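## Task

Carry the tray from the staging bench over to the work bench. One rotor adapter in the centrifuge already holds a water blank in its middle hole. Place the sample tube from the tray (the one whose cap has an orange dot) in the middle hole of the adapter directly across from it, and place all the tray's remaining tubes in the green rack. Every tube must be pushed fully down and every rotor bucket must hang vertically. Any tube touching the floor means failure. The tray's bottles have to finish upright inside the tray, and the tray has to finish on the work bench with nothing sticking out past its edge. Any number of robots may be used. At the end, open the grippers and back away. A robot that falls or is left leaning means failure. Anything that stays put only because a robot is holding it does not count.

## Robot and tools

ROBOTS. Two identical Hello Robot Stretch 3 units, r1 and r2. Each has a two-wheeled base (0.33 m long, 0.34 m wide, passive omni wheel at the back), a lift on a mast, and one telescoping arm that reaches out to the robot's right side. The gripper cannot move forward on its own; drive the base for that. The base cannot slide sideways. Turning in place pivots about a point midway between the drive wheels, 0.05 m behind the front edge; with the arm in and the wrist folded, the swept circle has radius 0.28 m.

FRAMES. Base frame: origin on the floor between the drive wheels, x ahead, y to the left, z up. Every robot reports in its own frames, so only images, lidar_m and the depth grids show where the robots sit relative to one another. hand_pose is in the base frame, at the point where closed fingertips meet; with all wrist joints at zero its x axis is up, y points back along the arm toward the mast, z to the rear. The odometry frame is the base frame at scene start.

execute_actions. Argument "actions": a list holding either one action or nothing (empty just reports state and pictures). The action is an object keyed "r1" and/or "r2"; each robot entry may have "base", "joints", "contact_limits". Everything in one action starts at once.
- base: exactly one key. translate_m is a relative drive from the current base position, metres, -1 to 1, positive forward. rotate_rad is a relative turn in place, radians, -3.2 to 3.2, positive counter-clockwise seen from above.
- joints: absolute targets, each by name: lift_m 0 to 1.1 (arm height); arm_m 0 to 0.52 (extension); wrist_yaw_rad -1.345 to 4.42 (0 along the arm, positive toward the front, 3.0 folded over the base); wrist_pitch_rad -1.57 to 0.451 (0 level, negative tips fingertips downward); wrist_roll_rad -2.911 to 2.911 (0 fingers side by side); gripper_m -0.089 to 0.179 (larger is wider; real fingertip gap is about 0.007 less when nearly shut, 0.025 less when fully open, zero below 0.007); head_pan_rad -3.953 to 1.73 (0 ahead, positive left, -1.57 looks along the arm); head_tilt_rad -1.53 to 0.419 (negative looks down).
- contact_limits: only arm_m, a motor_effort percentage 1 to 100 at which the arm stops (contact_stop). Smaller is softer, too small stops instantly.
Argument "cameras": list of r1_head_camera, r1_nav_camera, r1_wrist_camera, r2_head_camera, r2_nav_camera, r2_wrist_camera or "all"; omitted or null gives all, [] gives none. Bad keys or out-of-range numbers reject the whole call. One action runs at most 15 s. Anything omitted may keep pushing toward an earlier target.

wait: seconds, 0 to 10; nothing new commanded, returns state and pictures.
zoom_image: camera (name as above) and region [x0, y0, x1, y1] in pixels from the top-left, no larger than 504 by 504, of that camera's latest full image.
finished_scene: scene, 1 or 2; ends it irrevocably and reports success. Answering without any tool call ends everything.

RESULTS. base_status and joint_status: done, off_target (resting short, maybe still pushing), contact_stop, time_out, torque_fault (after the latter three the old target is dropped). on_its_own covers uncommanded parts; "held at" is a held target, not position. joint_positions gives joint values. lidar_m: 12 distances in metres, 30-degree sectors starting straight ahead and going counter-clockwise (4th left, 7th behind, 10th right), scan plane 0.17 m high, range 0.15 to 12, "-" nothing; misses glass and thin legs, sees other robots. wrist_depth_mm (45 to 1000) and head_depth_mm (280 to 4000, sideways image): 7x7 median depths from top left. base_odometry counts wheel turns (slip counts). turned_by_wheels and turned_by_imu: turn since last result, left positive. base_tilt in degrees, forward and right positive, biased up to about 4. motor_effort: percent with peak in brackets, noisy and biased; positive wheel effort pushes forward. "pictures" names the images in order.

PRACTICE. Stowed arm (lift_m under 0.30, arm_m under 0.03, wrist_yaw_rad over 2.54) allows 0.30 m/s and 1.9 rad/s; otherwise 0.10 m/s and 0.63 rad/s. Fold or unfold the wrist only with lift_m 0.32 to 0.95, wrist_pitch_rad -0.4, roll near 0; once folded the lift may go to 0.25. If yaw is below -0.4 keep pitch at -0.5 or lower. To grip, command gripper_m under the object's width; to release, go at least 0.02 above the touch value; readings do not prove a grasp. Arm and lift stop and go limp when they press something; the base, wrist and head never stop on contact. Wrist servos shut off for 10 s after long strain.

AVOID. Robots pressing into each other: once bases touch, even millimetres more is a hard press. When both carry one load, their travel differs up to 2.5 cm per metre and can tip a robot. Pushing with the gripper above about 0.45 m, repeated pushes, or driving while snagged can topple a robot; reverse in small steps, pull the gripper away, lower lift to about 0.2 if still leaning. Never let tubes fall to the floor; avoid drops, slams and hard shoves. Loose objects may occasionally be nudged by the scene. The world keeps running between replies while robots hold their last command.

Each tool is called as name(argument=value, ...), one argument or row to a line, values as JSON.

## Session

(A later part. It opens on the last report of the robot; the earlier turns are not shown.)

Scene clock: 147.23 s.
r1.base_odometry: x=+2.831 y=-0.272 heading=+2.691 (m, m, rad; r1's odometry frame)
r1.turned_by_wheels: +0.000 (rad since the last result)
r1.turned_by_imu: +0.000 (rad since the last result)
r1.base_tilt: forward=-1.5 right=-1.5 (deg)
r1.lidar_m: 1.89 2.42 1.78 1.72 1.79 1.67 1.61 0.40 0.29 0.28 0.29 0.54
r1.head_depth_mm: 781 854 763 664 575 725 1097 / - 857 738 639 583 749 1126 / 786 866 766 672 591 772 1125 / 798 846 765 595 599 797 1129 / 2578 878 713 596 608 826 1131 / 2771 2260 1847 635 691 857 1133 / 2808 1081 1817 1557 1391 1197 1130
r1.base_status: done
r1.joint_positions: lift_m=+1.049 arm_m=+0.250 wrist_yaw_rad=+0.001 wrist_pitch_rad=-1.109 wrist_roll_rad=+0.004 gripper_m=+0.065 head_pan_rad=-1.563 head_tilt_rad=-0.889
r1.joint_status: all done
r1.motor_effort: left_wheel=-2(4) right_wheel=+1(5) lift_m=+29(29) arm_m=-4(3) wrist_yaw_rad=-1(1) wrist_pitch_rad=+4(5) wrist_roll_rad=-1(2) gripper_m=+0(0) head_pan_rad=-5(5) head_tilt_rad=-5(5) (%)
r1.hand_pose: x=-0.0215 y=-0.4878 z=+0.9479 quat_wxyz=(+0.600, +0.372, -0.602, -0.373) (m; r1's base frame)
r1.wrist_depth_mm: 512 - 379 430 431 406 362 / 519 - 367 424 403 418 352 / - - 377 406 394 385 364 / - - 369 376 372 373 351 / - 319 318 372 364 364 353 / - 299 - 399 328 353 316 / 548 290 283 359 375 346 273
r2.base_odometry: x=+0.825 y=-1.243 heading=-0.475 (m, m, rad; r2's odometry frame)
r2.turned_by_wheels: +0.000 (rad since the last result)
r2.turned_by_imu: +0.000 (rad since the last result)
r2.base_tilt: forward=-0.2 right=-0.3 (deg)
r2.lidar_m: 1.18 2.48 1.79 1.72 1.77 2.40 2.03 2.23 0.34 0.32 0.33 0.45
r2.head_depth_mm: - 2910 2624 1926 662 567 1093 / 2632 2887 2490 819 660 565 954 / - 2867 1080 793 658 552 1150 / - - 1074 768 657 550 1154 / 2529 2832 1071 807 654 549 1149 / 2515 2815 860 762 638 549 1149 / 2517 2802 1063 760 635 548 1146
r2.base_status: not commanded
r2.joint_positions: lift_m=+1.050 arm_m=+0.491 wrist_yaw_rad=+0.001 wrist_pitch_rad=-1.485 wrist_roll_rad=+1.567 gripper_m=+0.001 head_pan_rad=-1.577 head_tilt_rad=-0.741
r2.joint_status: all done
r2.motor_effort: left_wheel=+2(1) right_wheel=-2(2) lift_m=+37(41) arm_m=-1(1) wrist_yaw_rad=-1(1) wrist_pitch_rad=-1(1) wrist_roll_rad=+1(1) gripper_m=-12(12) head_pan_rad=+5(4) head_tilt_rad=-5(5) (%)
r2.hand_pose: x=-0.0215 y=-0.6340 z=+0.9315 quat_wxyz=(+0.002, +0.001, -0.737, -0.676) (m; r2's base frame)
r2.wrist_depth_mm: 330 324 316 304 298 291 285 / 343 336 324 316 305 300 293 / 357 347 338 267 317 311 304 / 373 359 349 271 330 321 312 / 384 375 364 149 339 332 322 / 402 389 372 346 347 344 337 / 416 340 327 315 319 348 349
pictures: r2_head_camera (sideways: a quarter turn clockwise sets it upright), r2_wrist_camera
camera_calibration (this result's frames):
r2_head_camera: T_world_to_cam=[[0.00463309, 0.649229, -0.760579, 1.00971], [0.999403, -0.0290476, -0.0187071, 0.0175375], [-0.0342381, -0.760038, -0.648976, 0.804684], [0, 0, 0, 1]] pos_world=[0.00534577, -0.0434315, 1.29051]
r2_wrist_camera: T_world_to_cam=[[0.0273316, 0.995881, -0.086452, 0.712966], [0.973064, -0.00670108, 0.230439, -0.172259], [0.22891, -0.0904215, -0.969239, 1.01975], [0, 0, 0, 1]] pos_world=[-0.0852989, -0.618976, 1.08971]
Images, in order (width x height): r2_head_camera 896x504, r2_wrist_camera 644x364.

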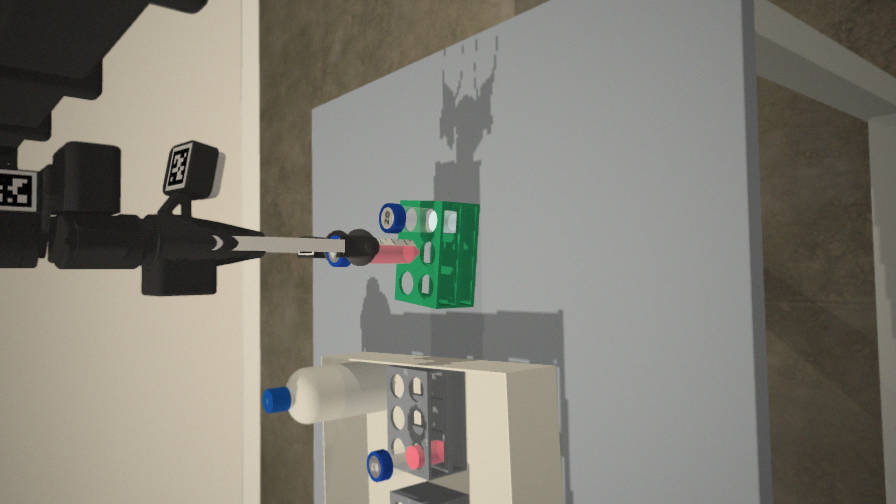

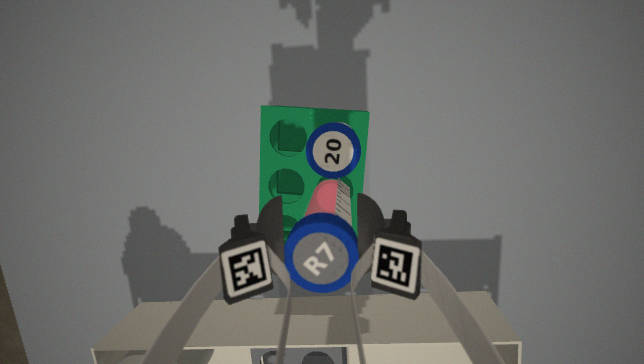

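execute_actions(
  actions=[
    {"r1":{"base":{"translate_m":0.1}},"r2":{"joints":{"arm_m":0.488,"lift_m":0.988}}},
  ],
  cameras=[],
)

execute_actions(
  actions=[
    {"r1":{"base":{"translate_m":0.1}},"r2":{"joints":{"gripper_m":0.07}}},
  ],
  cameras=[],
)

execute_actions(
  actions=[
    {"r1":{"base":{"translate_m":0.1}},"r2":{"joints":{"lift_m":1.04}}},
  ],
  cameras=[],
)

execute_actions(
  actions=[
    {"r1":{"base":{"translate_m":0.25}},"r2":{"base":{"translate_m":0.249},"joints":{"arm_m":0.506,"lift_m":1.03}}},
  ],
  cameras=["r2_wrist_camera","r2_head_camera"],
)

Scene clock: 151.23 s.
r1.base_odometry: x=+2.741 y=-0.229 heading=+2.691 (m, m, rad; r1's odometry frame)
r1.turned_by_wheels: +0.000 (rad since the last result)
r1.turned_by_imu: +0.000 (rad since the last result)
r1.base_tilt: forward=-1.5 right=-1.5 (deg)
r1.lidar_m: 1.79 2.42 1.78 1.72 1.79 1.77 1.71 0.40 0.29 0.28 0.29 0.46
r1.head_depth_mm: 782 857 765 661 576 727 1097 / - 850 758 594 584 750 1122 / 785 816 787 595 592 776 1128 / 2733 2180 717 595 600 800 1145 / 2735 2278 1838 938 806 832 1129 / 2763 1128 1766 1557 1421 1215 1131 / 2795 919 809 1549 1416 1199 1132
r1.base_status: done
r1.joint_positions: lift_m=+1.049 arm_m=+0.250 wrist_yaw_rad=+0.001 wrist_pitch_rad=-1.109 wrist_roll_rad=+0.004 gripper_m=+0.065 head_pan_rad=-1.563 head_tilt_rad=-0.889
r1.joint_status: not commanded
r1.motor_effort: left_wheel=-2(2) right_wheel=+1(5) lift_m=+29(29) arm_m=-4(4) wrist_yaw_rad=-1(1) wrist_pitch_rad=+4(4) wrist_roll_rad=-2(2) gripper_m=+0(0) head_pan_rad=-5(5) head_tilt_rad=-5(5) (%)
r1.hand_pose: x=-0.0215 y=-0.4878 z=+0.9479 quat_wxyz=(+0.600, +0.372, -0.602, -0.373) (m; r1's base frame)
r1.wrist_depth_mm: 440 693 - 367 433 422 386 / 418 - 845 378 420 394 412 / 401 - - 402 396 392 372 / 382 - 595 380 379 363 352 / 373 - - 383 368 367 361 / 416 - - 295 357 321 348 / 418 589 287 282 381 349 354
r2.base_odometry: x=+0.825 y=-1.243 heading=-0.475 (m, m, rad; r2's odometry frame)
r2.turned_by_wheels: +0.000 (rad since the last result)
r2.turned_by_imu: +0.000 (rad since the last result)
r2.base_tilt: forward=-0.2 right=-0.2 (deg)
r2.lidar_m: 1.18 2.48 1.79 1.72 1.78 2.40 2.03 2.23 0.34 0.32 0.33 0.45
r2.head_depth_mm: 2582 - - 1918 662 567 1094 / 2494 2942 2485 818 659 566 957 / 2480 2930 1033 793 658 551 1154 / 2502 - 1030 763 658 549 1150 / 2533 2827 1066 805 656 550 1145 / 2499 2802 862 762 638 549 1149 / 2489 2806 1064 759 636 547 1144
r2.base_status: not commanded
r2.joint_positions: lift_m=+0.988 arm_m=+0.488 wrist_yaw_rad=+0.001 wrist_pitch_rad=-1.483 wrist_roll_rad=+1.567 gripper_m=+0.001 head_pan_rad=-1.577 head_tilt_rad=-0.741
r2.joint_status: all done
r2.motor_effort: left_wheel=+2(1) right_wheel=-2(2) lift_m=+36(36) arm_m=-2(3) wrist_yaw_rad=-1(1) wrist_pitch_rad=-1(2) wrist_roll_rad=+1(1) gripper_m=-11(12) head_pan_rad=+4(4) head_tilt_rad=-4(4) (%)
r2.hand_pose: x=-0.0215 y=-0.6314 z=+0.8695 quat_wxyz=(+0.002, +0.001, -0.737, -0.676) (m; r2's base frame)
r2.wrist_depth_mm: 267 262 256 248 240 235 229 / 276 272 263 256 249 243 236 / 287 280 263 203 255 251 245 / 299 290 265 148 265 261 252 / 310 300 294 149 274 270 264 / 328 315 306 227 290 281 269 / 335 322 308 299 286 283 281
pictures: none
No camera images: the call's "cameras" was empty. Leave "cameras" out to get every camera's image.

Scene clock: 153.20 s.
r1.base_odometry: x=+2.651 y=-0.185 heading=+2.691 (m, m, rad; r1's odometry frame)
r1.turned_by_wheels: +0.000 (rad since the last result)
r1.turned_by_imu: +0.000 (rad since the last result)
r1.base_tilt: forward=-1.5 right=-1.5 (deg)
r1.lidar_m: 1.69 2.42 1.78 1.72 1.78 1.87 1.81 0.40 0.29 0.28 0.30 1.38
r1.head_depth_mm: 780 850 747 593 576 730 1095 / - 808 726 594 584 752 1127 / 2758 2162 1002 858 651 779 1129 / 2745 2267 1832 940 803 802 1145 / 2741 2090 1772 1562 1420 1238 1132 / 2781 918 783 1531 1422 1126 1130 / 2807 917 766 653 615 1260 1127
r1.base_status: done
r1.joint_positions: lift_m=+1.049 arm_m=+0.250 wrist_yaw_rad=+0.001 wrist_pitch_rad=-1.109 wrist_roll_rad=+0.004 gripper_m=+0.065 head_pan_rad=-1.563 head_tilt_rad=-0.889
r1.joint_status: not commanded
r1.motor_effort: left_wheel=-2(4) right_wheel=+2(5) lift_m=+29(29) arm_m=-4(4) wrist_yaw_rad=-2(2) wrist_pitch_rad=+4(4) wrist_roll_rad=-1(1) gripper_m=+0(0) head_pan_rad=-4(5) head_tilt_rad=-4(4) (%)
r1.hand_pose: x=-0.0215 y=-0.4878 z=+0.9479 quat_wxyz=(+0.600, +0.372, -0.602, -0.373) (m; r1's base frame)
r1.wrist_depth_mm: 441 438 - - 364 433 423 / 414 416 - 641 404 411 389 / 398 393 - 618 383 387 393 / 375 379 - 588 361 362 358 / 360 378 - 571 345 357 359 / 344 - - 546 288 348 324 / 334 411 - 521 278 412 338
r2.base_odometry: x=+0.825 y=-1.243 heading=-0.475 (m, m, rad; r2's odometry frame)
r2.turned_by_wheels: +0.000 (rad since the last result)
r2.turned_by_imu: +0.000 (rad since the last result)
r2.base_tilt: forward=-0.2 right=-0.3 (deg)
r2.lidar_m: 1.18 2.48 1.79 1.72 1.78 2.41 2.03 2.24 0.34 0.32 0.33 0.45
r2.head_depth_mm: 2552 - - 1912 661 568 1094 / 2498 2939 2492 820 660 566 958 / 2459 2929 1032 791 658 552 1157 / 2499 - 1030 763 658 549 1152 / 2532 2826 1077 806 657 549 1145 / 2533 2863 861 758 637 548 1145 / 2517 2784 1059 758 634 547 1148
r2.base_status: not commanded
r2.joint_positions: lift_m=+0.988 arm_m=+0.488 wrist_yaw_rad=+0.001 wrist_pitch_rad=-1.483 wrist_roll_rad=+1.567 gripper_m=+0.070 head_pan_rad=-1.577 head_tilt_rad=-0.741
r2.joint_status: all done
r2.motor_effort: left_wheel=+2(2) right_wheel=-2(2) lift_m=+36(36) arm_m=-1(1) wrist_yaw_rad=-2(0) wrist_pitch_rad=-1(1) wrist_roll_rad=+1(1) gripper_m=+0(80) head_pan_rad=+4(4) head_tilt_rad=-5(4) (%)
r2.hand_pose: x=-0.0215 y=-0.6314 z=+0.8695 quat_wxyz=(+0.002, +0.001, -0.737, -0.676) (m; r2's base frame)
r2.wrist_depth_mm: 267 261 253 248 241 235 228 / 279 269 263 255 248 242 237 / 287 280 266 202 258 251 244 / 298 293 267 148 268 259 254 / 310 301 288 155 274 269 261 / 325 313 305 229 287 277 270 / 334 320 308 299 285 283 280
pictures: none
No camera images: the call's "cameras" was empty. Leave "cameras" out to get every camera's image.

Scene clock: 155.17 s.
r1.base_odometry: x=+2.561 y=-0.142 heading=+2.691 (m, m, rad; r1's odometry frame)
r1.turned_by_wheels: +0.000 (rad since the last result)
r1.turned_by_imu: +0.000 (rad since the last result)
r1.base_tilt: forward=-1.4 right=-1.5 (deg)
r1.lidar_m: 1.60 2.42 1.78 1.72 1.79 1.97 1.91 0.40 0.29 0.28 0.34 1.38
r1.head_depth_mm: 782 808 692 605 587 735 1094 / - 2140 1002 883 775 755 1128 / 2736 2199 1760 940 816 795 1125 / 2756 2154 1845 1562 1406 1255 1145 / 2744 915 762 681 1333 1186 1134 / 2788 917 765 654 604 1257 1126 / 2795 921 766 654 604 1258 1130
r1.base_status: done
r1.joint_positions: lift_m=+1.049 arm_m=+0.250 wrist_yaw_rad=+0.001 wrist_pitch_rad=-1.109 wrist_roll_rad=+0.004 gripper_m=+0.065 head_pan_rad=-1.563 head_tilt_rad=-0.889
r1.joint_status: not commanded
r1.motor_effort: left_wheel=-2(2) right_wheel=+1(4) lift_m=+29(29) arm_m=-4(4) wrist_yaw_rad=-1(1) wrist_pitch_rad=+4(4) wrist_roll_rad=-1(1) gripper_m=+0(1) head_pan_rad=-4(5) head_tilt_rad=-5(5) (%)
r1.hand_pose: x=-0.0215 y=-0.4878 z=+0.9479 quat_wxyz=(+0.600, +0.372, -0.602, -0.373) (m; r1's base frame)
r1.wrist_depth_mm: 439 437 433 - 515 363 422 / 418 409 420 - 495 352 406 / 397 393 395 - 482 362 391 / 378 370 378 - 464 321 362 / 357 360 358 - 460 301 358 / 348 340 - - 542 288 341 / 334 331 519 - 426 275 275
r2.base_odometry: x=+0.825 y=-1.243 heading=-0.475 (m, m, rad; r2's odometry frame)
r2.turned_by_wheels: +0.000 (rad since the last result)
r2.turned_by_imu: +0.000 (rad since the last result)
r2.base_tilt: forward=-0.2 right=-0.2 (deg)
r2.lidar_m: 1.18 2.49 1.79 1.72 1.77 2.40 2.03 2.23 0.34 0.32 0.33 0.45
r2.head_depth_mm: - 2923 2650 1917 663 567 1092 / 2651 2872 2494 823 660 566 955 / - 2805 1082 790 659 551 1150 / - - 1073 763 655 549 1151 / 2529 2833 1075 807 656 549 1153 / 2526 2826 866 761 637 547 1151 / 2498 2806 1061 760 634 547 1152
r2.base_status: not commanded
r2.joint_positions: lift_m=+1.040 arm_m=+0.488 wrist_yaw_rad=+0.001 wrist_pitch_rad=-1.483 wrist_roll_rad=+1.567 gripper_m=+0.070 head_pan_rad=-1.577 head_tilt_rad=-0.741
r2.joint_status: all done
r2.motor_effort: left_wheel=+2(1) right_wheel=-2(2) lift_m=+48(50) arm_m=-2(1) wrist_yaw_rad=-1(0) wrist_pitch_rad=-2(1) wrist_roll_rad=+1(1) gripper_m=+0(0) head_pan_rad=+5(5) head_tilt_rad=-4(5) (%)
r2.hand_pose: x=-0.0215 y=-0.6314 z=+0.9211 quat_wxyz=(+0.002, +0.001, -0.737, -0.676) (m; r2's base frame)
r2.wrist_depth_mm: 321 312 304 296 287 281 276 / 334 325 313 308 299 292 282 / 347 334 325 253 311 304 294 / 356 346 338 259 322 310 307 / 373 363 329 278 331 320 314 / 387 378 363 354 338 334 324 / 412 330 319 304 299 338 336
pictures: none
No camera images: the call's "cameras" was empty. Leave "cameras" out to get every camera's image.

Scene clock: 158.63 s.
r1.base_odometry: x=+2.336 y=-0.033 heading=+2.691 (m, m, rad; r1's odometry frame)
r1.turned_by_wheels: +0.000 (rad since the last result)
r1.turned_by_imu: +0.000 (rad since the last result)
r1.base_tilt: forward=-1.4 right=-1.4 (deg)
r1.lidar_m: 1.35 2.41 1.78 1.72 1.78 2.24 2.16 0.40 0.33 0.33 1.01 1.35
r1.head_depth_mm: 2729 2250 1132 975 889 971 1112 / - 886 757 650 579 1232 1146 / 2736 886 760 652 591 1213 1141 / 2730 915 763 652 591 1254 1142 / 2750 916 761 654 592 1255 1132 / 2802 916 764 654 604 1254 1132 / 2809 917 766 653 605 1262 1134
r1.base_status: done
r1.joint_positions: lift_m=+1.049 arm_m=+0.250 wrist_yaw_rad=+0.001 wrist_pitch_rad=-1.109 wrist_roll_rad=+0.004 gripper_m=+0.065 head_pan_rad=-1.563 head_tilt_rad=-0.889
r1.joint_status: not commanded
r1.motor_effort: left_wheel=-2(3) right_wheel=+2(4) lift_m=+29(29) arm_m=-4(4) wrist_yaw_rad=-2(1) wrist_pitch_rad=+4(4) wrist_roll_rad=-1(1) gripper_m=+1(0) head_pan_rad=-5(5) head_tilt_rad=-7(4) (%)
r1.hand_pose: x=-0.0215 y=-0.4878 z=+0.9479 quat_wxyz=(+0.600, +0.372, -0.602, -0.373) (m; r1's base frame)
r1.wrist_depth_mm: 442 438 434 422 424 - 465 / 412 417 406 407 403 632 456 / 396 394 388 386 380 606 458 / 378 374 372 366 363 571 457 / 356 358 355 350 355 555 446 / 345 345 - 335 333 537 441 / 330 328 326 321 317 521 442
r2.base_odometry: x=+1.046 y=-1.357 heading=-0.475 (m, m, rad; r2's odometry frame)
r2.turned_by_wheels: +0.000 (rad since the last result)
r2.turned_by_imu: -0.001 (rad since the last result)
r2.base_tilt: forward=-0.2 right=-0.2 (deg)
r2.lidar_m: 1.42 2.49 1.80 1.73 1.78 2.41 2.27 0.46 0.33 0.32 0.33 0.44
r2.head_depth_mm: - 2922 1088 770 661 554 1154 / - 2873 1083 792 662 553 1155 / - 2805 989 780 645 551 1154 / - - 944 767 639 550 1150 / 2530 2862 1072 761 638 549 1151 / 2506 2818 1069 608 637 549 1144 / 2528 2793 1059 808 651 547 1147
r2.base_status: done
r2.joint_positions: lift_m=+1.030 arm_m=+0.506 wrist_yaw_rad=+0.001 wrist_pitch_rad=-1.484 wrist_roll_rad=+1.567 gripper_m=+0.070 head_pan_rad=-1.577 head_tilt_rad=-0.741
r2.joint_status: all done
r2.motor_effort: left_wheel=+2(5) right_wheel=-2(3) lift_m=+36(39) arm_m=+4(4) wrist_yaw_rad=-1(0) wrist_pitch_rad=-1(1) wrist_roll_rad=+1(1) gripper_m=+0(0) head_pan_rad=+4(4) head_tilt_rad=-5(5) (%)
r2.hand_pose: x=-0.0215 y=-0.6487 z=+0.9115 quat_wxyz=(+0.002, +0.001, -0.737, -0.676) (m; r2's base frame)
r2.wrist_depth_mm: 309 303 294 282 277 255 238 / 199 256 296 286 289 278 272 / 183 235 311 249 297 289 278 / 198 329 326 251 310 296 291 / 363 343 331 262 317 306 298 / 376 325 351 276 331 314 311 / 390 367 364 284 340 254 322
pictures: r2_head_camera (sideways: a quarter turn clockwise sets it upright), r2_wrist_camera
camera_calibration (this result's frames):
r2_head_camera: T_world_to_cam=[[0.00463077, 0.649229, -0.760579, 1.00971], [0.999403, -0.029044, -0.0187071, 0.0175375], [-0.0342354, -0.760039, -0.648976, 0.804684], [0, 0, 0, 1]] pos_world=[0.00534592, -0.0434315, 1.29051]
r2_wrist_camera: T_world_to_cam=[[0.0273307, 0.995795, -0.0874331, 0.726652], [0.973064, -0.00647314, 0.230446, -0.167614], [0.228911, -0.0913762, -0.969149, 0.99837], [0, 0, 0, 1]] pos_world=[-0.0852988, -0.633455, 1.06973]
Images, in order (width x height): r2_head_camera 896x504, r2_wrist_camera 644x364.

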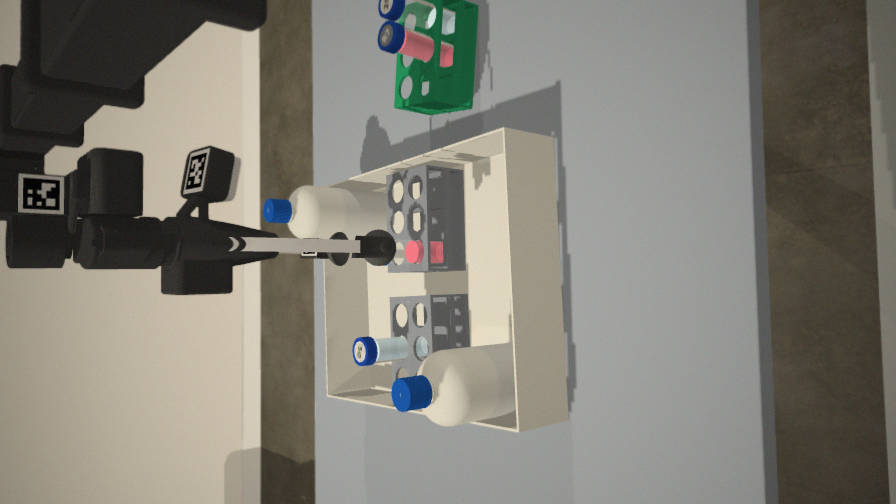

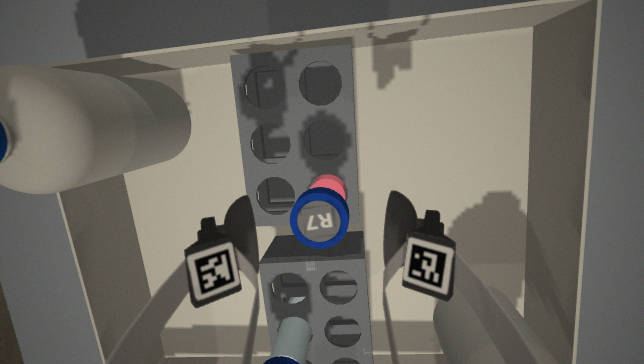

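execute_actions(
  actions=[
    {"r1":{"base":{"translate_m":0.1}},"r2":{"joints":{"lift_m":0.988,"arm_m":0.508}}},
  ],
  cameras=[],
)

execute_actions(
  actions=[
    {"r1":{"base":{"translate_m":0.1}},"r2":{"joints":{"gripper_m":0.0}}},
  ],
  cameras=[],
)

execute_actions(
  actions=[
    {"r1":{"base":{"translate_m":0.1}},"r2":{"joints":{"lift_m":1.1}}},
  ],
  cameras=[],
)

execute_actions(
  actions=[
    {"r1":{"base":{"translate_m":0.25}},"r2":{"base":{"translate_m":-0.209},"joints":{"arm_m":0.491}}},
  ],
  cameras=[],
)

execute_actions(
  actions=[
    {"r1":{"base":{"translate_m":0.195},"joints":{"arm_m":0.36,"head_tilt_rad":-0.75}},"r2":{"joints":{"lift_m":1.05}}},
  ],
  cameras=["r1_wrist_camera","r2_wrist_camera","r2_head_camera"],
)

zoom_image(
  camera="r2_head_camera",
  region=[300, 140, 540, 320],
)

Scene clock: 162.83 s.
r1.base_odometry: x=+2.246 y=+0.011 heading=+2.690 (m, m, rad; r1's odometry frame)
r1.turned_by_wheels: +0.000 (rad since the last result)
r1.turned_by_imu: +0.000 (rad since the last result)
r1.base_tilt: forward=-1.4 right=-1.4 (deg)
r1.lidar_m: 1.27 2.41 1.78 1.72 1.78 2.34 1.09 0.46 0.36 0.97 1.01 1.25
r1.head_depth_mm: 2708 912 758 649 578 1162 1127 / - 887 758 651 590 1213 1141 / 2743 887 758 651 591 1254 1141 / 2744 916 760 652 591 1259 1144 / 2779 917 763 653 604 1257 1133 / 2789 917 761 653 604 1258 1127 / 2808 916 766 653 605 1260 1136
r1.base_status: done
r1.joint_positions: lift_m=+1.049 arm_m=+0.250 wrist_yaw_rad=+0.001 wrist_pitch_rad=-1.109 wrist_roll_rad=+0.004 gripper_m=+0.065 head_pan_rad=-1.563 head_tilt_rad=-0.889
r1.joint_status: not commanded
r1.motor_effort: left_wheel=-2(1) right_wheel=+2(5) lift_m=+29(28) arm_m=-4(4) wrist_yaw_rad=-1(1) wrist_pitch_rad=+4(4) wrist_roll_rad=-1(1) gripper_m=+0(1) head_pan_rad=-5(5) head_tilt_rad=-3(4) (%)
r1.hand_pose: x=-0.0215 y=-0.4878 z=+0.9479 quat_wxyz=(+0.600, +0.372, -0.602, -0.373) (m; r1's base frame)
r1.wrist_depth_mm: 444 431 430 424 422 421 - / 416 410 409 404 400 404 596 / 396 392 388 381 384 379 586 / 375 375 367 365 367 361 567 / 361 358 356 352 349 346 552 / 345 342 - 339 335 329 522 / 329 328 326 323 319 320 505
r2.base_odometry: x=+1.046 y=-1.357 heading=-0.475 (m, m, rad; r2's odometry frame)
r2.turned_by_wheels: +0.000 (rad since the last result)
r2.turned_by_imu: +0.000 (rad since the last result)
r2.base_tilt: forward=-0.2 right=-0.2 (deg)
r2.lidar_m: 1.42 2.49 1.80 1.72 1.78 2.40 2.28 0.46 0.33 0.32 0.33 0.44
r2.head_depth_mm: 2570 - 992 768 663 553 1159 / 2479 3002 1083 794 660 553 1157 / 2473 2922 973 779 646 552 1155 / 2510 - 940 767 639 551 1155 / 2536 2824 1071 762 637 549 1149 / 2531 2775 1062 609 635 548 1147 / 2505 2809 1065 808 652 548 1145
r2.base_status: not commanded
r2.joint_positions: lift_m=+0.988 arm_m=+0.508 wrist_yaw_rad=+0.001 wrist_pitch_rad=-1.484 wrist_roll_rad=+1.567 gripper_m=+0.070 head_pan_rad=-1.577 head_tilt_rad=-0.741
r2.joint_status: all done
r2.motor_effort: left_wheel=+1(2) right_wheel=-2(3) lift_m=+36(36) arm_m=+4(5) wrist_yaw_rad=-2(1) wrist_pitch_rad=-2(2) wrist_roll_rad=+1(1) gripper_m=+0(0) head_pan_rad=+4(5) head_tilt_rad=-5(5) (%)
r2.hand_pose: x=-0.0215 y=-0.6507 z=+0.8695 quat_wxyz=(+0.002, +0.001, -0.737, -0.676) (m; r2's base frame)
r2.wrist_depth_mm: 266 258 211 192 224 233 199 / 195 252 250 226 246 240 205 / 174 233 263 204 256 249 209 / 193 287 270 208 263 256 213 / 259 294 286 152 271 265 215 / 262 309 300 226 289 274 230 / 272 318 311 238 291 254 237
pictures: none
No camera images: the call's "cameras" was empty. Leave "cameras" out to get every camera's image.

Scene clock: 164.80 s.
r1.base_odometry: x=+2.156 y=+0.054 heading=+2.690 (m, m, rad; r1's odometry frame)
r1.turned_by_wheels: +0.000 (rad since the last result)
r1.turned_by_imu: +0.000 (rad since the last result)
r1.base_tilt: forward=-1.4 right=-1.5 (deg)
r1.lidar_m: 2.90 2.41 1.77 1.72 1.78 2.44 1.09 0.55 0.42 0.97 1.01 1.15
r1.head_depth_mm: 2728 910 759 649 579 1230 1123 / - 885 759 649 589 1254 1141 / 2746 888 761 651 591 1257 1147 / 2733 917 762 652 591 1253 1147 / 2754 918 763 652 602 1255 1129 / 2768 916 764 653 603 1258 1130 / 2803 921 765 654 604 1259 1133
r1.base_status: done
r1.joint_positions: lift_m=+1.049 arm_m=+0.250 wrist_yaw_rad=+0.001 wrist_pitch_rad=-1.109 wrist_roll_rad=+0.004 gripper_m=+0.065 head_pan_rad=-1.563 head_tilt_rad=-0.889
r1.joint_status: not commanded
r1.motor_effort: left_wheel=-2(4) right_wheel=+1(7) lift_m=+29(29) arm_m=-4(4) wrist_yaw_rad=-2(1) wrist_pitch_rad=+4(4) wrist_roll_rad=-1(1) gripper_m=+0(0) head_pan_rad=-5(5) head_tilt_rad=-5(4) (%)
r1.hand_pose: x=-0.0215 y=-0.4878 z=+0.9479 quat_wxyz=(+0.600, +0.372, -0.602, -0.373) (m; r1's base frame)
r1.wrist_depth_mm: 442 435 432 421 418 417 422 / 415 413 409 402 401 399 400 / 394 390 388 385 383 377 372 / 380 374 367 368 366 361 356 / 358 358 354 350 353 342 341 / 346 337 - 335 332 332 326 / 331 329 328 324 322 319 316
r2.base_odometry: x=+1.046 y=-1.357 heading=-0.475 (m, m, rad; r2's odometry frame)
r2.turned_by_wheels: +0.000 (rad since the last result)
r2.turned_by_imu: +0.000 (rad since the last result)
r2.base_tilt: forward=-0.2 right=-0.2 (deg)
r2.lidar_m: 1.42 2.50 1.79 1.72 1.79 2.40 2.28 0.46 0.33 0.32 0.33 0.44
r2.head_depth_mm: 2581 - 994 769 662 554 1158 / 2474 2979 1081 789 660 552 1158 / 2473 2898 970 774 644 551 1156 / 2490 - 939 767 639 549 1152 / 2533 2820 1066 759 639 549 1148 / 2505 2837 1071 609 634 548 1149 / 2502 2807 1061 809 653 547 1152
r2.base_status: not commanded
r2.joint_positions: lift_m=+0.988 arm_m=+0.508 wrist_yaw_rad=+0.001 wrist_pitch_rad=-1.484 wrist_roll_rad=+1.567 gripper_m=+0.001 head_pan_rad=-1.577 head_tilt_rad=-0.741
r2.joint_status: all done
r2.motor_effort: left_wheel=+2(2) right_wheel=-2(2) lift_m=+36(36) arm_m=+4(4) wrist_yaw_rad=-1(0) wrist_pitch_rad=-2(2) wrist_roll_rad=+1(1) gripper_m=-12(87) head_pan_rad=+4(4) head_tilt_rad=-5(5) (%)
r2.hand_pose: x=-0.0215 y=-0.6507 z=+0.8695 quat_wxyz=(+0.002, +0.001, -0.737, -0.676) (m; r2's base frame)
r2.wrist_depth_mm: 265 257 212 191 222 232 202 / 195 252 250 227 245 241 204 / 174 231 262 205 254 250 208 / 192 286 266 207 265 256 210 / 256 296 290 148 273 266 215 / 265 307 301 225 288 276 229 / 272 315 313 236 293 249 236
pictures: none
No camera images: the call's "cameras" was empty. Leave "cameras" out to get every camera's image.

Scene clock: 166.77 s.
r1.base_odometry: x=+2.066 y=+0.098 heading=+2.690 (m, m, rad; r1's odometry frame)
r1.turned_by_wheels: +0.000 (rad since the last result)
r1.turned_by_imu: +0.000 (rad since the last result)
r1.base_tilt: forward=-1.4 right=-1.4 (deg)
r1.lidar_m: 2.80 2.41 1.78 1.71 1.78 2.46 1.10 0.49 0.81 0.97 1.01 1.06
r1.head_depth_mm: 2701 908 758 651 579 1255 1125 / - 884 758 650 591 1247 1144 / 2757 886 760 651 591 1250 1143 / 2723 914 759 652 592 1250 1147 / 2769 916 764 653 602 1254 1133 / 2759 915 765 653 604 1253 1130 / 2654 870 766 653 606 1259 1129
r1.base_status: done
r1.joint_positions: lift_m=+1.049 arm_m=+0.250 wrist_yaw_rad=+0.001 wrist_pitch_rad=-1.109 wrist_roll_rad=+0.004 gripper_m=+0.065 head_pan_rad=-1.563 head_tilt_rad=-0.889
r1.joint_status: not commanded
r1.motor_effort: left_wheel=-2(3) right_wheel=+2(5) lift_m=+28(28) arm_m=-4(4) wrist_yaw_rad=-2(1) wrist_pitch_rad=+4(4) wrist_roll_rad=-1(1) gripper_m=+1(1) head_pan_rad=-5(5) head_tilt_rad=-4(4) (%)
r1.hand_pose: x=-0.0215 y=-0.4878 z=+0.9479 quat_wxyz=(+0.600, +0.372, -0.602, -0.373) (m; r1's base frame)
r1.wrist_depth_mm: 426 434 422 425 424 421 411 / 413 413 405 403 400 394 390 / 396 390 388 384 377 378 370 / 376 372 368 367 366 360 355 / 359 356 355 354 351 344 344 / 349 345 - 336 333 331 327 / 330 329 327 322 320 319 313
r2.base_odometry: x=+1.046 y=-1.357 heading=-0.475 (m, m, rad; r2's odometry frame)
r2.turned_by_wheels: +0.000 (rad since the last result)
r2.turned_by_imu: +0.000 (rad since the last result)
r2.base_tilt: forward=-0.2 right=-0.2 (deg)
r2.lidar_m: 1.42 2.49 1.80 1.72 1.78 2.40 2.28 0.46 0.33 0.32 0.33 0.44
r2.head_depth_mm: 2579 2892 1087 768 663 553 1155 / 2556 2890 1080 790 659 553 1155 / 2566 2894 988 773 644 551 1153 / - 2910 930 770 639 551 1146 / 2513 2848 1071 760 638 550 1150 / 2504 2826 1066 609 635 548 1142 / 2532 2826 1061 808 653 547 1145
r2.base_status: not commanded
r2.joint_positions: lift_m=+1.100 arm_m=+0.508 wrist_yaw_rad=+0.001 wrist_pitch_rad=-1.484 wrist_roll_rad=+1.567 gripper_m=+0.001 head_pan_rad=-1.577 head_tilt_rad=-0.741
r2.joint_status: all done
r2.motor_effort: left_wheel=+2(2) right_wheel=-2(3) lift_m=+48(51) arm_m=+4(4) wrist_yaw_rad=+0(0) wrist_pitch_rad=-1(2) wrist_roll_rad=+1(1) gripper_m=-12(12) head_pan_rad=+4(4) head_tilt_rad=-5(5) (%)
r2.hand_pose: x=-0.0215 y=-0.6507 z=+0.9811 quat_wxyz=(+0.002, +0.001, -0.737, -0.676) (m; r2's base frame)
r2.wrist_depth_mm: 384 376 363 353 340 332 329 / 393 300 370 334 352 340 340 / 221 248 378 323 367 357 351 / 435 397 397 332 379 366 361 / - 414 418 148 390 381 371 / - 442 434 315 411 338 389 / - 472 405 362 358 260 400
pictures: none
No camera images: the call's "cameras" was empty. Leave "cameras" out to get every camera's image.

Scene clock: 170.23 s.
r1.base_odometry: x=+1.841 y=+0.207 heading=+2.690 (m, m, rad; r1's odometry frame)
r1.turned_by_wheels: +0.000 (rad since the last result)
r1.turned_by_imu: +0.000 (rad since the last result)
r1.base_tilt: forward=-1.4 right=-1.4 (deg)
r1.lidar_m: 2.55 2.41 1.77 1.71 1.77 2.45 1.10 0.70 1.00 0.97 1.01 0.82
r1.head_depth_mm: 2724 909 759 650 578 1248 1124 / - 885 756 651 589 1250 1140 / 2738 888 760 652 590 1255 1142 / 2750 901 762 653 591 1250 1147 / 2768 796 739 652 603 1250 1133 / 2754 874 742 652 604 1254 1130 / 2669 879 742 655 604 1258 1132
r1.base_status: done
r1.joint_positions: lift_m=+1.049 arm_m=+0.250 wrist_yaw_rad=+0.001 wrist_pitch_rad=-1.109 wrist_roll_rad=+0.004 gripper_m=+0.065 head_pan_rad=-1.563 head_tilt_rad=-0.889
r1.joint_status: not commanded
r1.motor_effort: left_wheel=-2(2) right_wheel=+1(3) lift_m=+29(29) arm_m=-4(4) wrist_yaw_rad=-1(2) wrist_pitch_rad=+4(4) wrist_roll_rad=-1(2) gripper_m=+0(1) head_pan_rad=-5(5) head_tilt_rad=-4(3) (%)
r1.hand_pose: x=-0.0215 y=-0.4878 z=+0.9479 quat_wxyz=(+0.600, +0.372, -0.602, -0.373) (m; r1's base frame)
r1.wrist_depth_mm: 434 431 420 420 421 415 405 / 347 335 388 405 399 394 389 / 388 384 379 378 381 378 375 / 374 367 364 366 364 363 357 / 357 356 327 352 350 344 341 / 346 340 - 337 332 331 325 / 334 333 324 321 320 319 316
r2.base_odometry: x=+0.860 y=-1.261 heading=-0.475 (m, m, rad; r2's odometry frame)
r2.turned_by_wheels: +0.000 (rad since the last result)
r2.turned_by_imu: +0.001 (rad since the last result)
r2.base_tilt: forward=-0.2 right=-0.2 (deg)
r2.lidar_m: 1.15 2.48 1.80 1.72 1.77 2.39 2.07 2.26 0.34 0.32 0.33 0.45
r2.head_depth_mm: 2587 2881 2610 825 661 567 782 / 2570 2889 1083 820 661 566 1157 / 2591 2924 1081 767 658 551 1155 / - 2929 1030 772 656 549 1150 / 2503 2861 1026 788 656 548 1152 / 2532 2837 935 761 638 549 1150 / 2506 2813 1059 761 634 547 1145
r2.base_status: done
r2.joint_positions: lift_m=+1.100 arm_m=+0.491 wrist_yaw_rad=+0.001 wrist_pitch_rad=-1.484 wrist_roll_rad=+1.567 gripper_m=+0.001 head_pan_rad=-1.577 head_tilt_rad=-0.741
r2.joint_status: all done
r2.motor_effort: left_wheel=+1(4) right_wheel=-2(11) lift_m=+48(47) arm_m=-1(2) wrist_yaw_rad=+0(1) wrist_pitch_rad=-2(1) wrist_roll_rad=+1(1) gripper_m=-11(12) head_pan_rad=+4(4) head_tilt_rad=-5(4) (%)
r2.hand_pose: x=-0.0215 y=-0.6343 z=+0.9811 quat_wxyz=(+0.002, +0.001, -0.737, -0.676) (m; r2's base frame)
r2.wrist_depth_mm: 384 370 363 352 344 337 327 / 399 389 381 307 356 346 340 / 413 401 387 313 365 360 348 / 428 419 406 330 380 371 361 / 451 433 419 148 384 379 374 / - 391 395 357 415 395 384 / - 298 450 384 426 411 400
pictures: none
No camera images: the call's "cameras" was empty. Leave "cameras" out to get every camera's image.

Scene clock: 173.13 s.
r1.base_odometry: x=+1.666 y=+0.292 heading=+2.690 (m, m, rad; r1's odometry frame)
r1.turned_by_wheels: +0.000 (rad since the last result)
r1.turned_by_imu: +0.000 (rad since the last result)
r1.base_tilt: forward=-1.5 right=-1.5 (deg)
r1.lidar_m: 2.37 2.41 1.77 1.71 1.78 2.45 1.11 0.88 1.00 0.97 1.01 0.65
r1.head_depth_mm: 2779 2871 913 741 624 572 1170 / - 2804 886 725 623 573 1169 / 2717 1052 779 739 623 572 1169 / 2780 2919 900 736 624 1249 1166 / 2728 2822 907 666 623 1250 1163 / 2748 2943 881 633 623 1253 1164 / 2799 1096 806 741 623 1276 1165
r1.base_status: done
r1.joint_positions: lift_m=+1.049 arm_m=+0.360 wrist_yaw_rad=+0.001 wrist_pitch_rad=-1.109 wrist_roll_rad=+0.003 gripper_m=+0.065 head_pan_rad=-1.563 head_tilt_rad=-0.754
r1.joint_status: all done
r1.motor_effort: left_wheel=-2(3) right_wheel=+2(5) lift_m=+29(29) arm_m=+4(4) wrist_yaw_rad=-2(2) wrist_pitch_rad=+4(4) wrist_roll_rad=-1(1) gripper_m=+0(0) head_pan_rad=-5(5) head_tilt_rad=+2(11) (%)
r1.hand_pose: x=-0.0215 y=-0.5973 z=+0.9480 quat_wxyz=(+0.600, +0.372, -0.602, -0.373) (m; r1's base frame)
r1.wrist_depth_mm: 433 374 369 281 408 411 414 / 417 392 403 364 392 400 393 / 369 338 383 379 377 375 372 / 336 312 332 300 359 362 356 / 355 346 348 342 347 341 340 / 310 335 - 337 331 334 326 / 202 246 320 322 318 315 313
r2.base_odometry: x=+0.860 y=-1.261 heading=-0.475 (m, m, rad; r2's odometry frame)
r2.turned_by_wheels: +0.000 (rad since the last result)
r2.turned_by_imu: +0.000 (rad since the last result)
r2.base_tilt: forward=-0.2 right=-0.2 (deg)
r2.lidar_m: 1.16 2.47 1.79 1.71 1.78 2.41 2.08 2.26 0.34 0.32 0.33 0.45
r2.head_depth_mm: - 2928 2615 822 662 566 782 / 2641 2881 1087 819 660 565 1151 / - 2870 1075 766 659 552 1152 / - - 1068 764 656 551 1152 / 2523 2844 1026 786 656 549 1150 / 2519 2822 935 763 636 549 1144 / 2426 2760 1063 758 635 546 1142
r2.base_status: not commanded
r2.joint_positions: lift_m=+1.050 arm_m=+0.491 wrist_yaw_rad=+0.001 wrist_pitch_rad=-1.484 wrist_roll_rad=+1.567 gripper_m=+0.001 head_pan_rad=-1.577 head_tilt_rad=-0.741
r2.joint_status: all done
r2.motor_effort: left_wheel=+2(2) right_wheel=-2(2) lift_m=+36(39) arm_m=-2(2) wrist_yaw_rad=-1(0) wrist_pitch_rad=-2(2) wrist_roll_rad=+1(1) gripper_m=-12(12) head_pan_rad=+4(4) head_tilt_rad=-5(5) (%)
r2.hand_pose: x=-0.0215 y=-0.6343 z=+0.9315 quat_wxyz=(+0.002, +0.001, -0.737, -0.676) (m; r2's base frame)
r2.wrist_depth_mm: 331 323 313 307 300 292 285 / 346 334 326 201 309 300 294 / 358 351 339 263 322 309 305 / 368 362 351 273 329 322 315 / 386 374 364 148 346 333 325 / 403 356 304 292 326 322 333 / 423 287 386 343 365 342 348
pictures: r1_wrist_camera, r2_head_camera (sideways: a quarter turn clockwise sets it upright), r2_wrist_camera
camera_calibration (this result's frames):
r1_wrist_camera: T_world_to_cam=[[-0.999486, -0.026227, -0.0184458, -0.0143726], [-0.0192865, 0.951323, -0.30759, 0.900855], [0.0256151, -0.307076, -0.95134, 0.884251], [0, 0, 0, 1]] pos_world=[-0.019641, -0.585849, 1.11805]
r2_head_camera: T_world_to_cam=[[0.00463054, 0.649229, -0.760579, 1.00971], [0.999403, -0.0290436, -0.0187071, 0.0175375], [-0.0342352, -0.760039, -0.648976, 0.804684], [0, 0, 0, 1]] pos_world=[0.00534594, -0.0434315, 1.29051]
r2_wrist_camera: T_world_to_cam=[[0.0273306, 0.995804, -0.0873383, 0.713971], [0.973064, -0.00649503, 0.230445, -0.172137], [0.228911, -0.0912839, -0.969158, 1.01911], [0, 0, 0, 1]] pos_world=[-0.0852988, -0.619064, 1.08971]
Images, in order (width x height): r1_wrist_camera 644x364, r2_head_camera 896x504, r2_wrist_camera 644x364.

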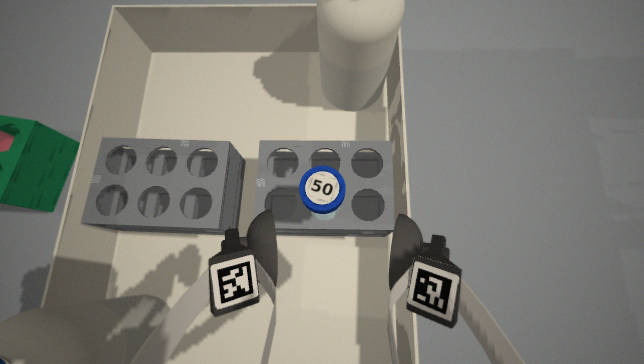

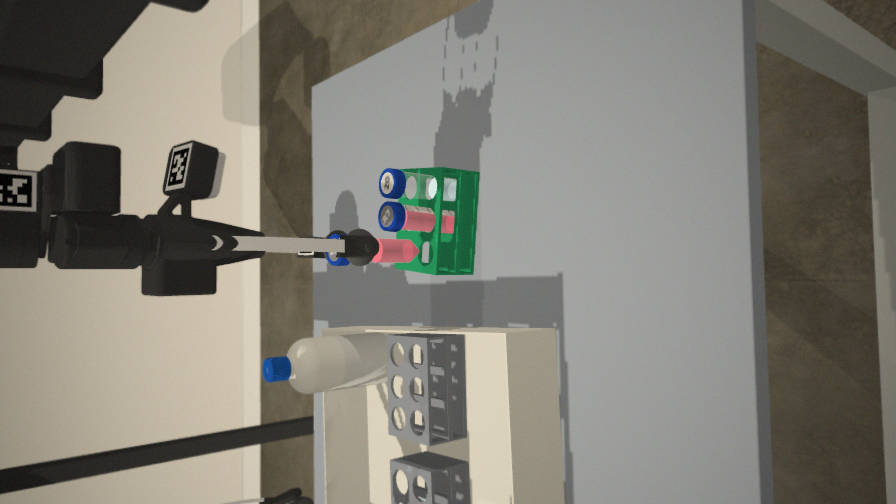

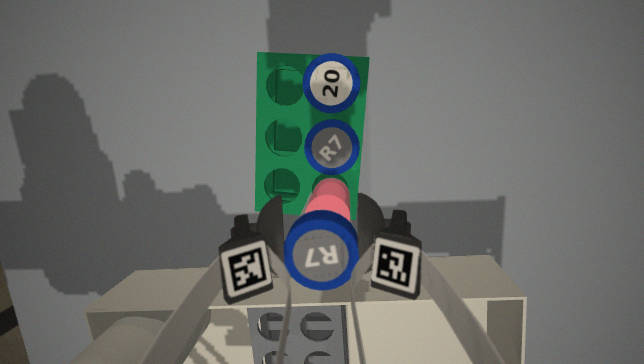

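Region (300, 140, 540, 320) of r2_head_camera's 896x504 image, scaled by 2.100, with more detail than that image has; it fills the top 378 rows of this view, and the rest is white.

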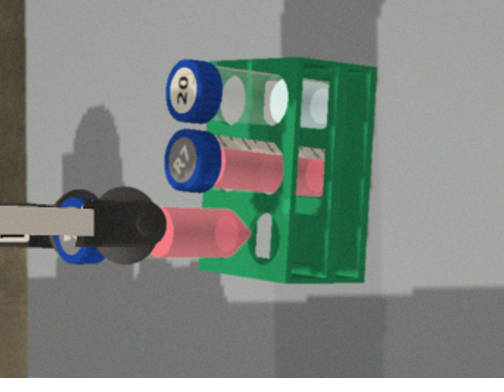

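execute_actions(
  actions=[],
)

Scene clock: 176.00 s.
r1.base_odometry: x=+1.666 y=+0.292 heading=+2.690 (m, m, rad; r1's odometry frame)
r1.turned_by_wheels: +0.000 (rad since the last result)
r1.turned_by_imu: +0.000 (rad since the last result)
r1.base_tilt: forward=-1.5 right=-1.4 (deg)
r1.lidar_m: 2.36 2.40 1.77 1.71 1.78 2.45 1.11 0.88 1.01 0.97 1.01 0.65
r1.head_depth_mm: 2791 2885 914 740 623 572 1163 / - 2795 885 725 624 573 1168 / 2720 1055 779 737 624 572 1167 / 2757 2935 903 739 624 1254 1165 / 2719 2832 905 664 625 1250 1167 / 2777 2921 877 632 624 1254 1168 / 2792 1098 807 742 623 1274 1165
r1.base_status: done
r1.joint_positions: lift_m=+1.049 arm_m=+0.360 wrist_yaw_rad=+0.001 wrist_pitch_rad=-1.109 wrist_roll_rad=+0.003 gripper_m=+0.065 head_pan_rad=-1.563 head_tilt_rad=-0.754
r1.joint_status: all done
r1.motor_effort: left_wheel=-3(3) right_wheel=+1(5) lift_m=+29(29) arm_m=+4(4) wrist_yaw_rad=-2(2) wrist_pitch_rad=+4(4) wrist_roll_rad=-2(1) gripper_m=+0(0) head_pan_rad=-5(5) head_tilt_rad=+2(11) (%)
r1.hand_pose: x=-0.0215 y=-0.5973 z=+0.9480 quat_wxyz=(+0.600, +0.372, -0.602, -0.373) (m; r1's base frame)
r1.wrist_depth_mm: 436 372 369 282 413 416 410 / 422 388 403 365 390 397 395 / 372 346 385 381 377 377 374 / 335 312 328 300 359 360 354 / 355 345 347 344 343 345 336 / 309 339 - 332 329 328 326 / 201 245 326 317 315 318 315
r2.base_odometry: x=+0.860 y=-1.261 heading=-0.475 (m, m, rad; r2's odometry frame)
r2.turned_by_wheels: +0.000 (rad since the last result)
r2.turned_by_imu: +0.000 (rad since the last result)
r2.base_tilt: forward=-0.2 right=-0.3 (deg)
r2.lidar_m: 1.16 2.47 1.79 1.72 1.77 2.40 2.07 2.26 0.34 0.32 0.33 0.45
r2.head_depth_mm: - 2885 2637 824 662 567 781 / 2648 2878 1085 820 658 565 1157 / - 2888 1078 769 659 551 1152 / - - 1072 764 656 550 1155 / 2535 2864 1032 788 655 549 1146 / 2532 2836 936 763 638 549 1152 / 2427 2763 1061 759 635 548 1149
r2.base_status: not commanded
r2.joint_positions: lift_m=+1.050 arm_m=+0.491 wrist_yaw_rad=+0.001 wrist_pitch_rad=-1.484 wrist_roll_rad=+1.567 gripper_m=+0.001 head_pan_rad=-1.577 head_tilt_rad=-0.741
r2.joint_status: all done
r2.motor_effort: left_wheel=+2(2) right_wheel=-2(2) lift_m=+36(39) arm_m=-1(2) wrist_yaw_rad=-1(0) wrist_pitch_rad=-1(2) wrist_roll_rad=+1(1) gripper_m=-12(12) head_pan_rad=+4(4) head_tilt_rad=-4(5) (%)
r2.hand_pose: x=-0.0215 y=-0.6343 z=+0.9315 quat_wxyz=(+0.002, +0.001, -0.737, -0.676) (m; r2's base frame)
r2.wrist_depth_mm: 330 318 317 303 296 292 284 / 345 337 324 201 308 301 294 / 357 342 335 263 317 313 303 / 370 362 348 275 331 322 315 / 387 375 364 147 342 333 324 / 403 354 302 292 323 320 336 / 419 288 385 342 361 340 346
pictures: r1_head_camera (sideways: a quarter turn clockwise sets it upright), r1_nav_camera (sideways: a quarter turn counterclockwise sets it upright), r1_wrist_camera, r2_head_camera (sideways: a quarter turn clockwise sets it upright), r2_nav_camera (sideways: a quarter turn counterclockwise sets it upright), r2_wrist_camera
camera_calibration (this result's frames):
r1_head_camera: T_world_to_cam=[[-0.0537672, 0.723323, -0.688413, 0.917287], [0.997447, 0.0713553, -0.00293001, -0.00108058], [0.0470026, -0.686813, -0.725313, 0.90322], [0, 0, 0, 1]] pos_world=[0.00794415, -0.0430743, 1.28659]
r1_nav_camera: T_world_to_cam=[[0.0334161, -0.66071, 0.749897, -0.929898], [-0.998255, 0.0144919, 0.0572515, -0.0104673], [-0.0486941, -0.750501, -0.659073, 0.820563], [0, 0, 0, 1]] pos_world=[0.0605811, 0.00159206, 1.23874]
r1_wrist_camera: T_world_to_cam=[[-0.999486, -0.0262267, -0.0184459, -0.0143724], [-0.0192862, 0.951324, -0.30759, 0.900855], [0.0256151, -0.307076, -0.95134, 0.884251], [0, 0, 0, 1]] pos_world=[-0.0196411, -0.585849, 1.11805]
r2_head_camera: T_world_to_cam=[[0.00463054, 0.649229, -0.760579, 1.00971], [0.999403, -0.0290436, -0.0187071, 0.0175375], [-0.0342352, -0.760038, -0.648976, 0.804684], [0, 0, 0, 1]] pos_world=[0.00534594, -0.0434315, 1.29051]
r2_nav_camera: T_world_to_cam=[[-0.0416709, -0.667125, 0.74378, -0.92623], [-0.998497, 0.0543197, -0.00722025, 0.0624327], [-0.0355851, -0.742963, -0.668386, 0.832413], [0, 0, 0, 1]] pos_world=[0.0533636, -0.00284969, 1.24573]
r2_wrist_camera: T_world_to_cam=[[0.0273308, 0.995804, -0.0873383, 0.713971], [0.973064, -0.00649522, 0.230445, -0.172137], [0.228911, -0.091284, -0.969158, 1.01911], [0, 0, 0, 1]] pos_world=[-0.0852988, -0.619064, 1.08971]
Images, in order (width x height): r1_head_camera 896x504, r1_nav_camera 672x504, r1_wrist_camera 644x364, r2_head_camera 896x504, r2_nav_camera 672x504, r2_wrist_camera 644x364.

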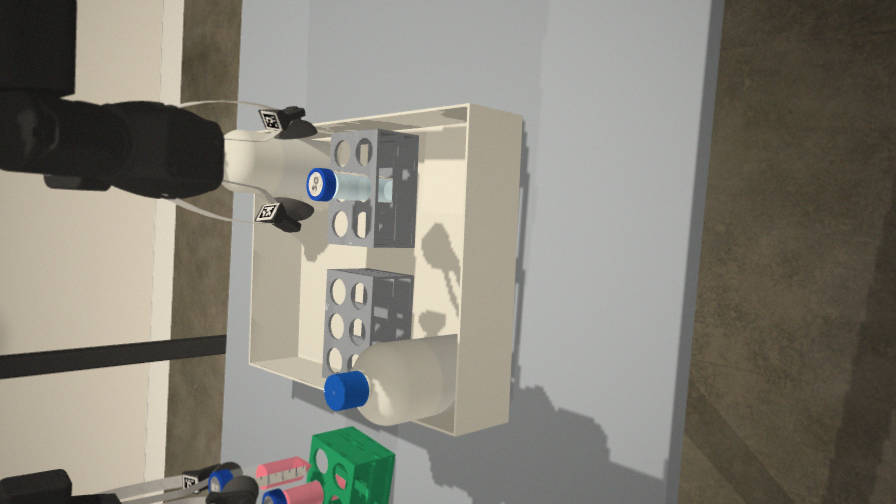

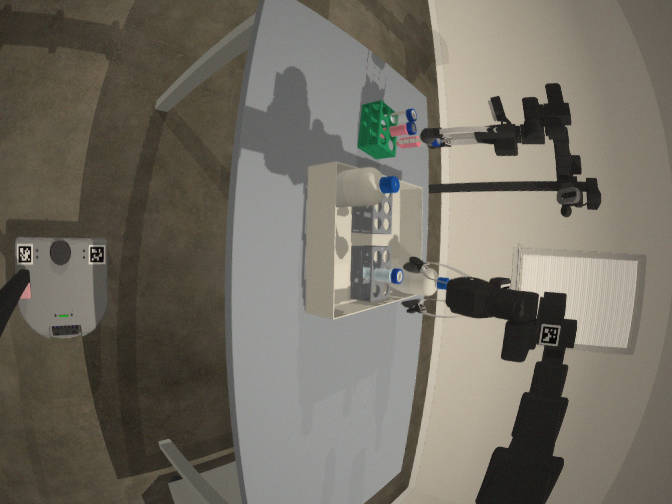

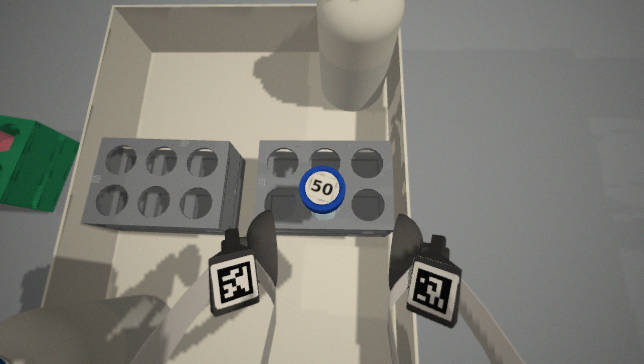

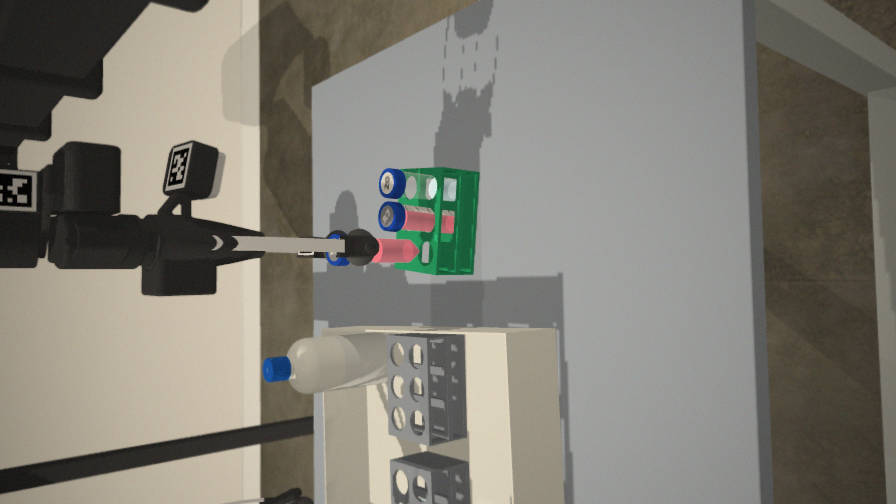

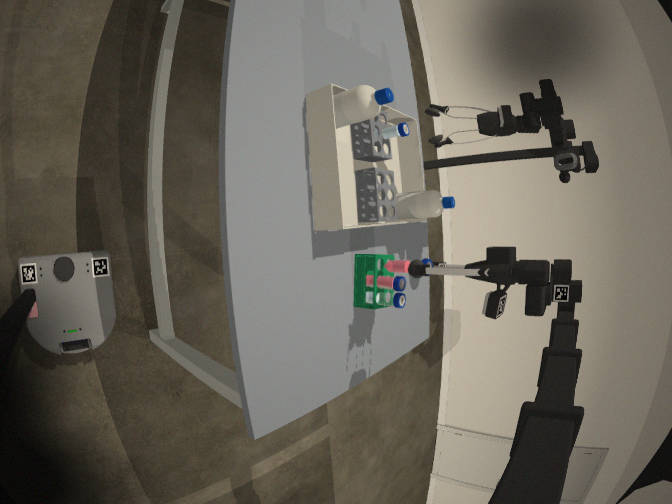

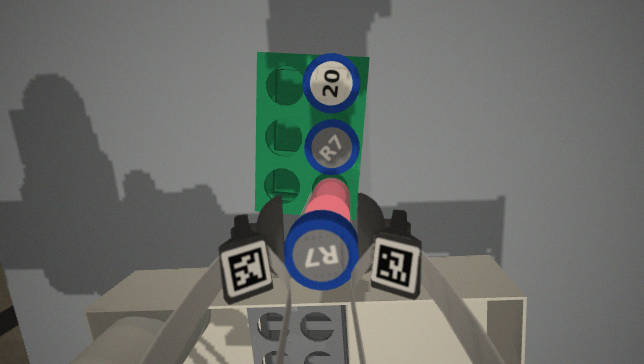

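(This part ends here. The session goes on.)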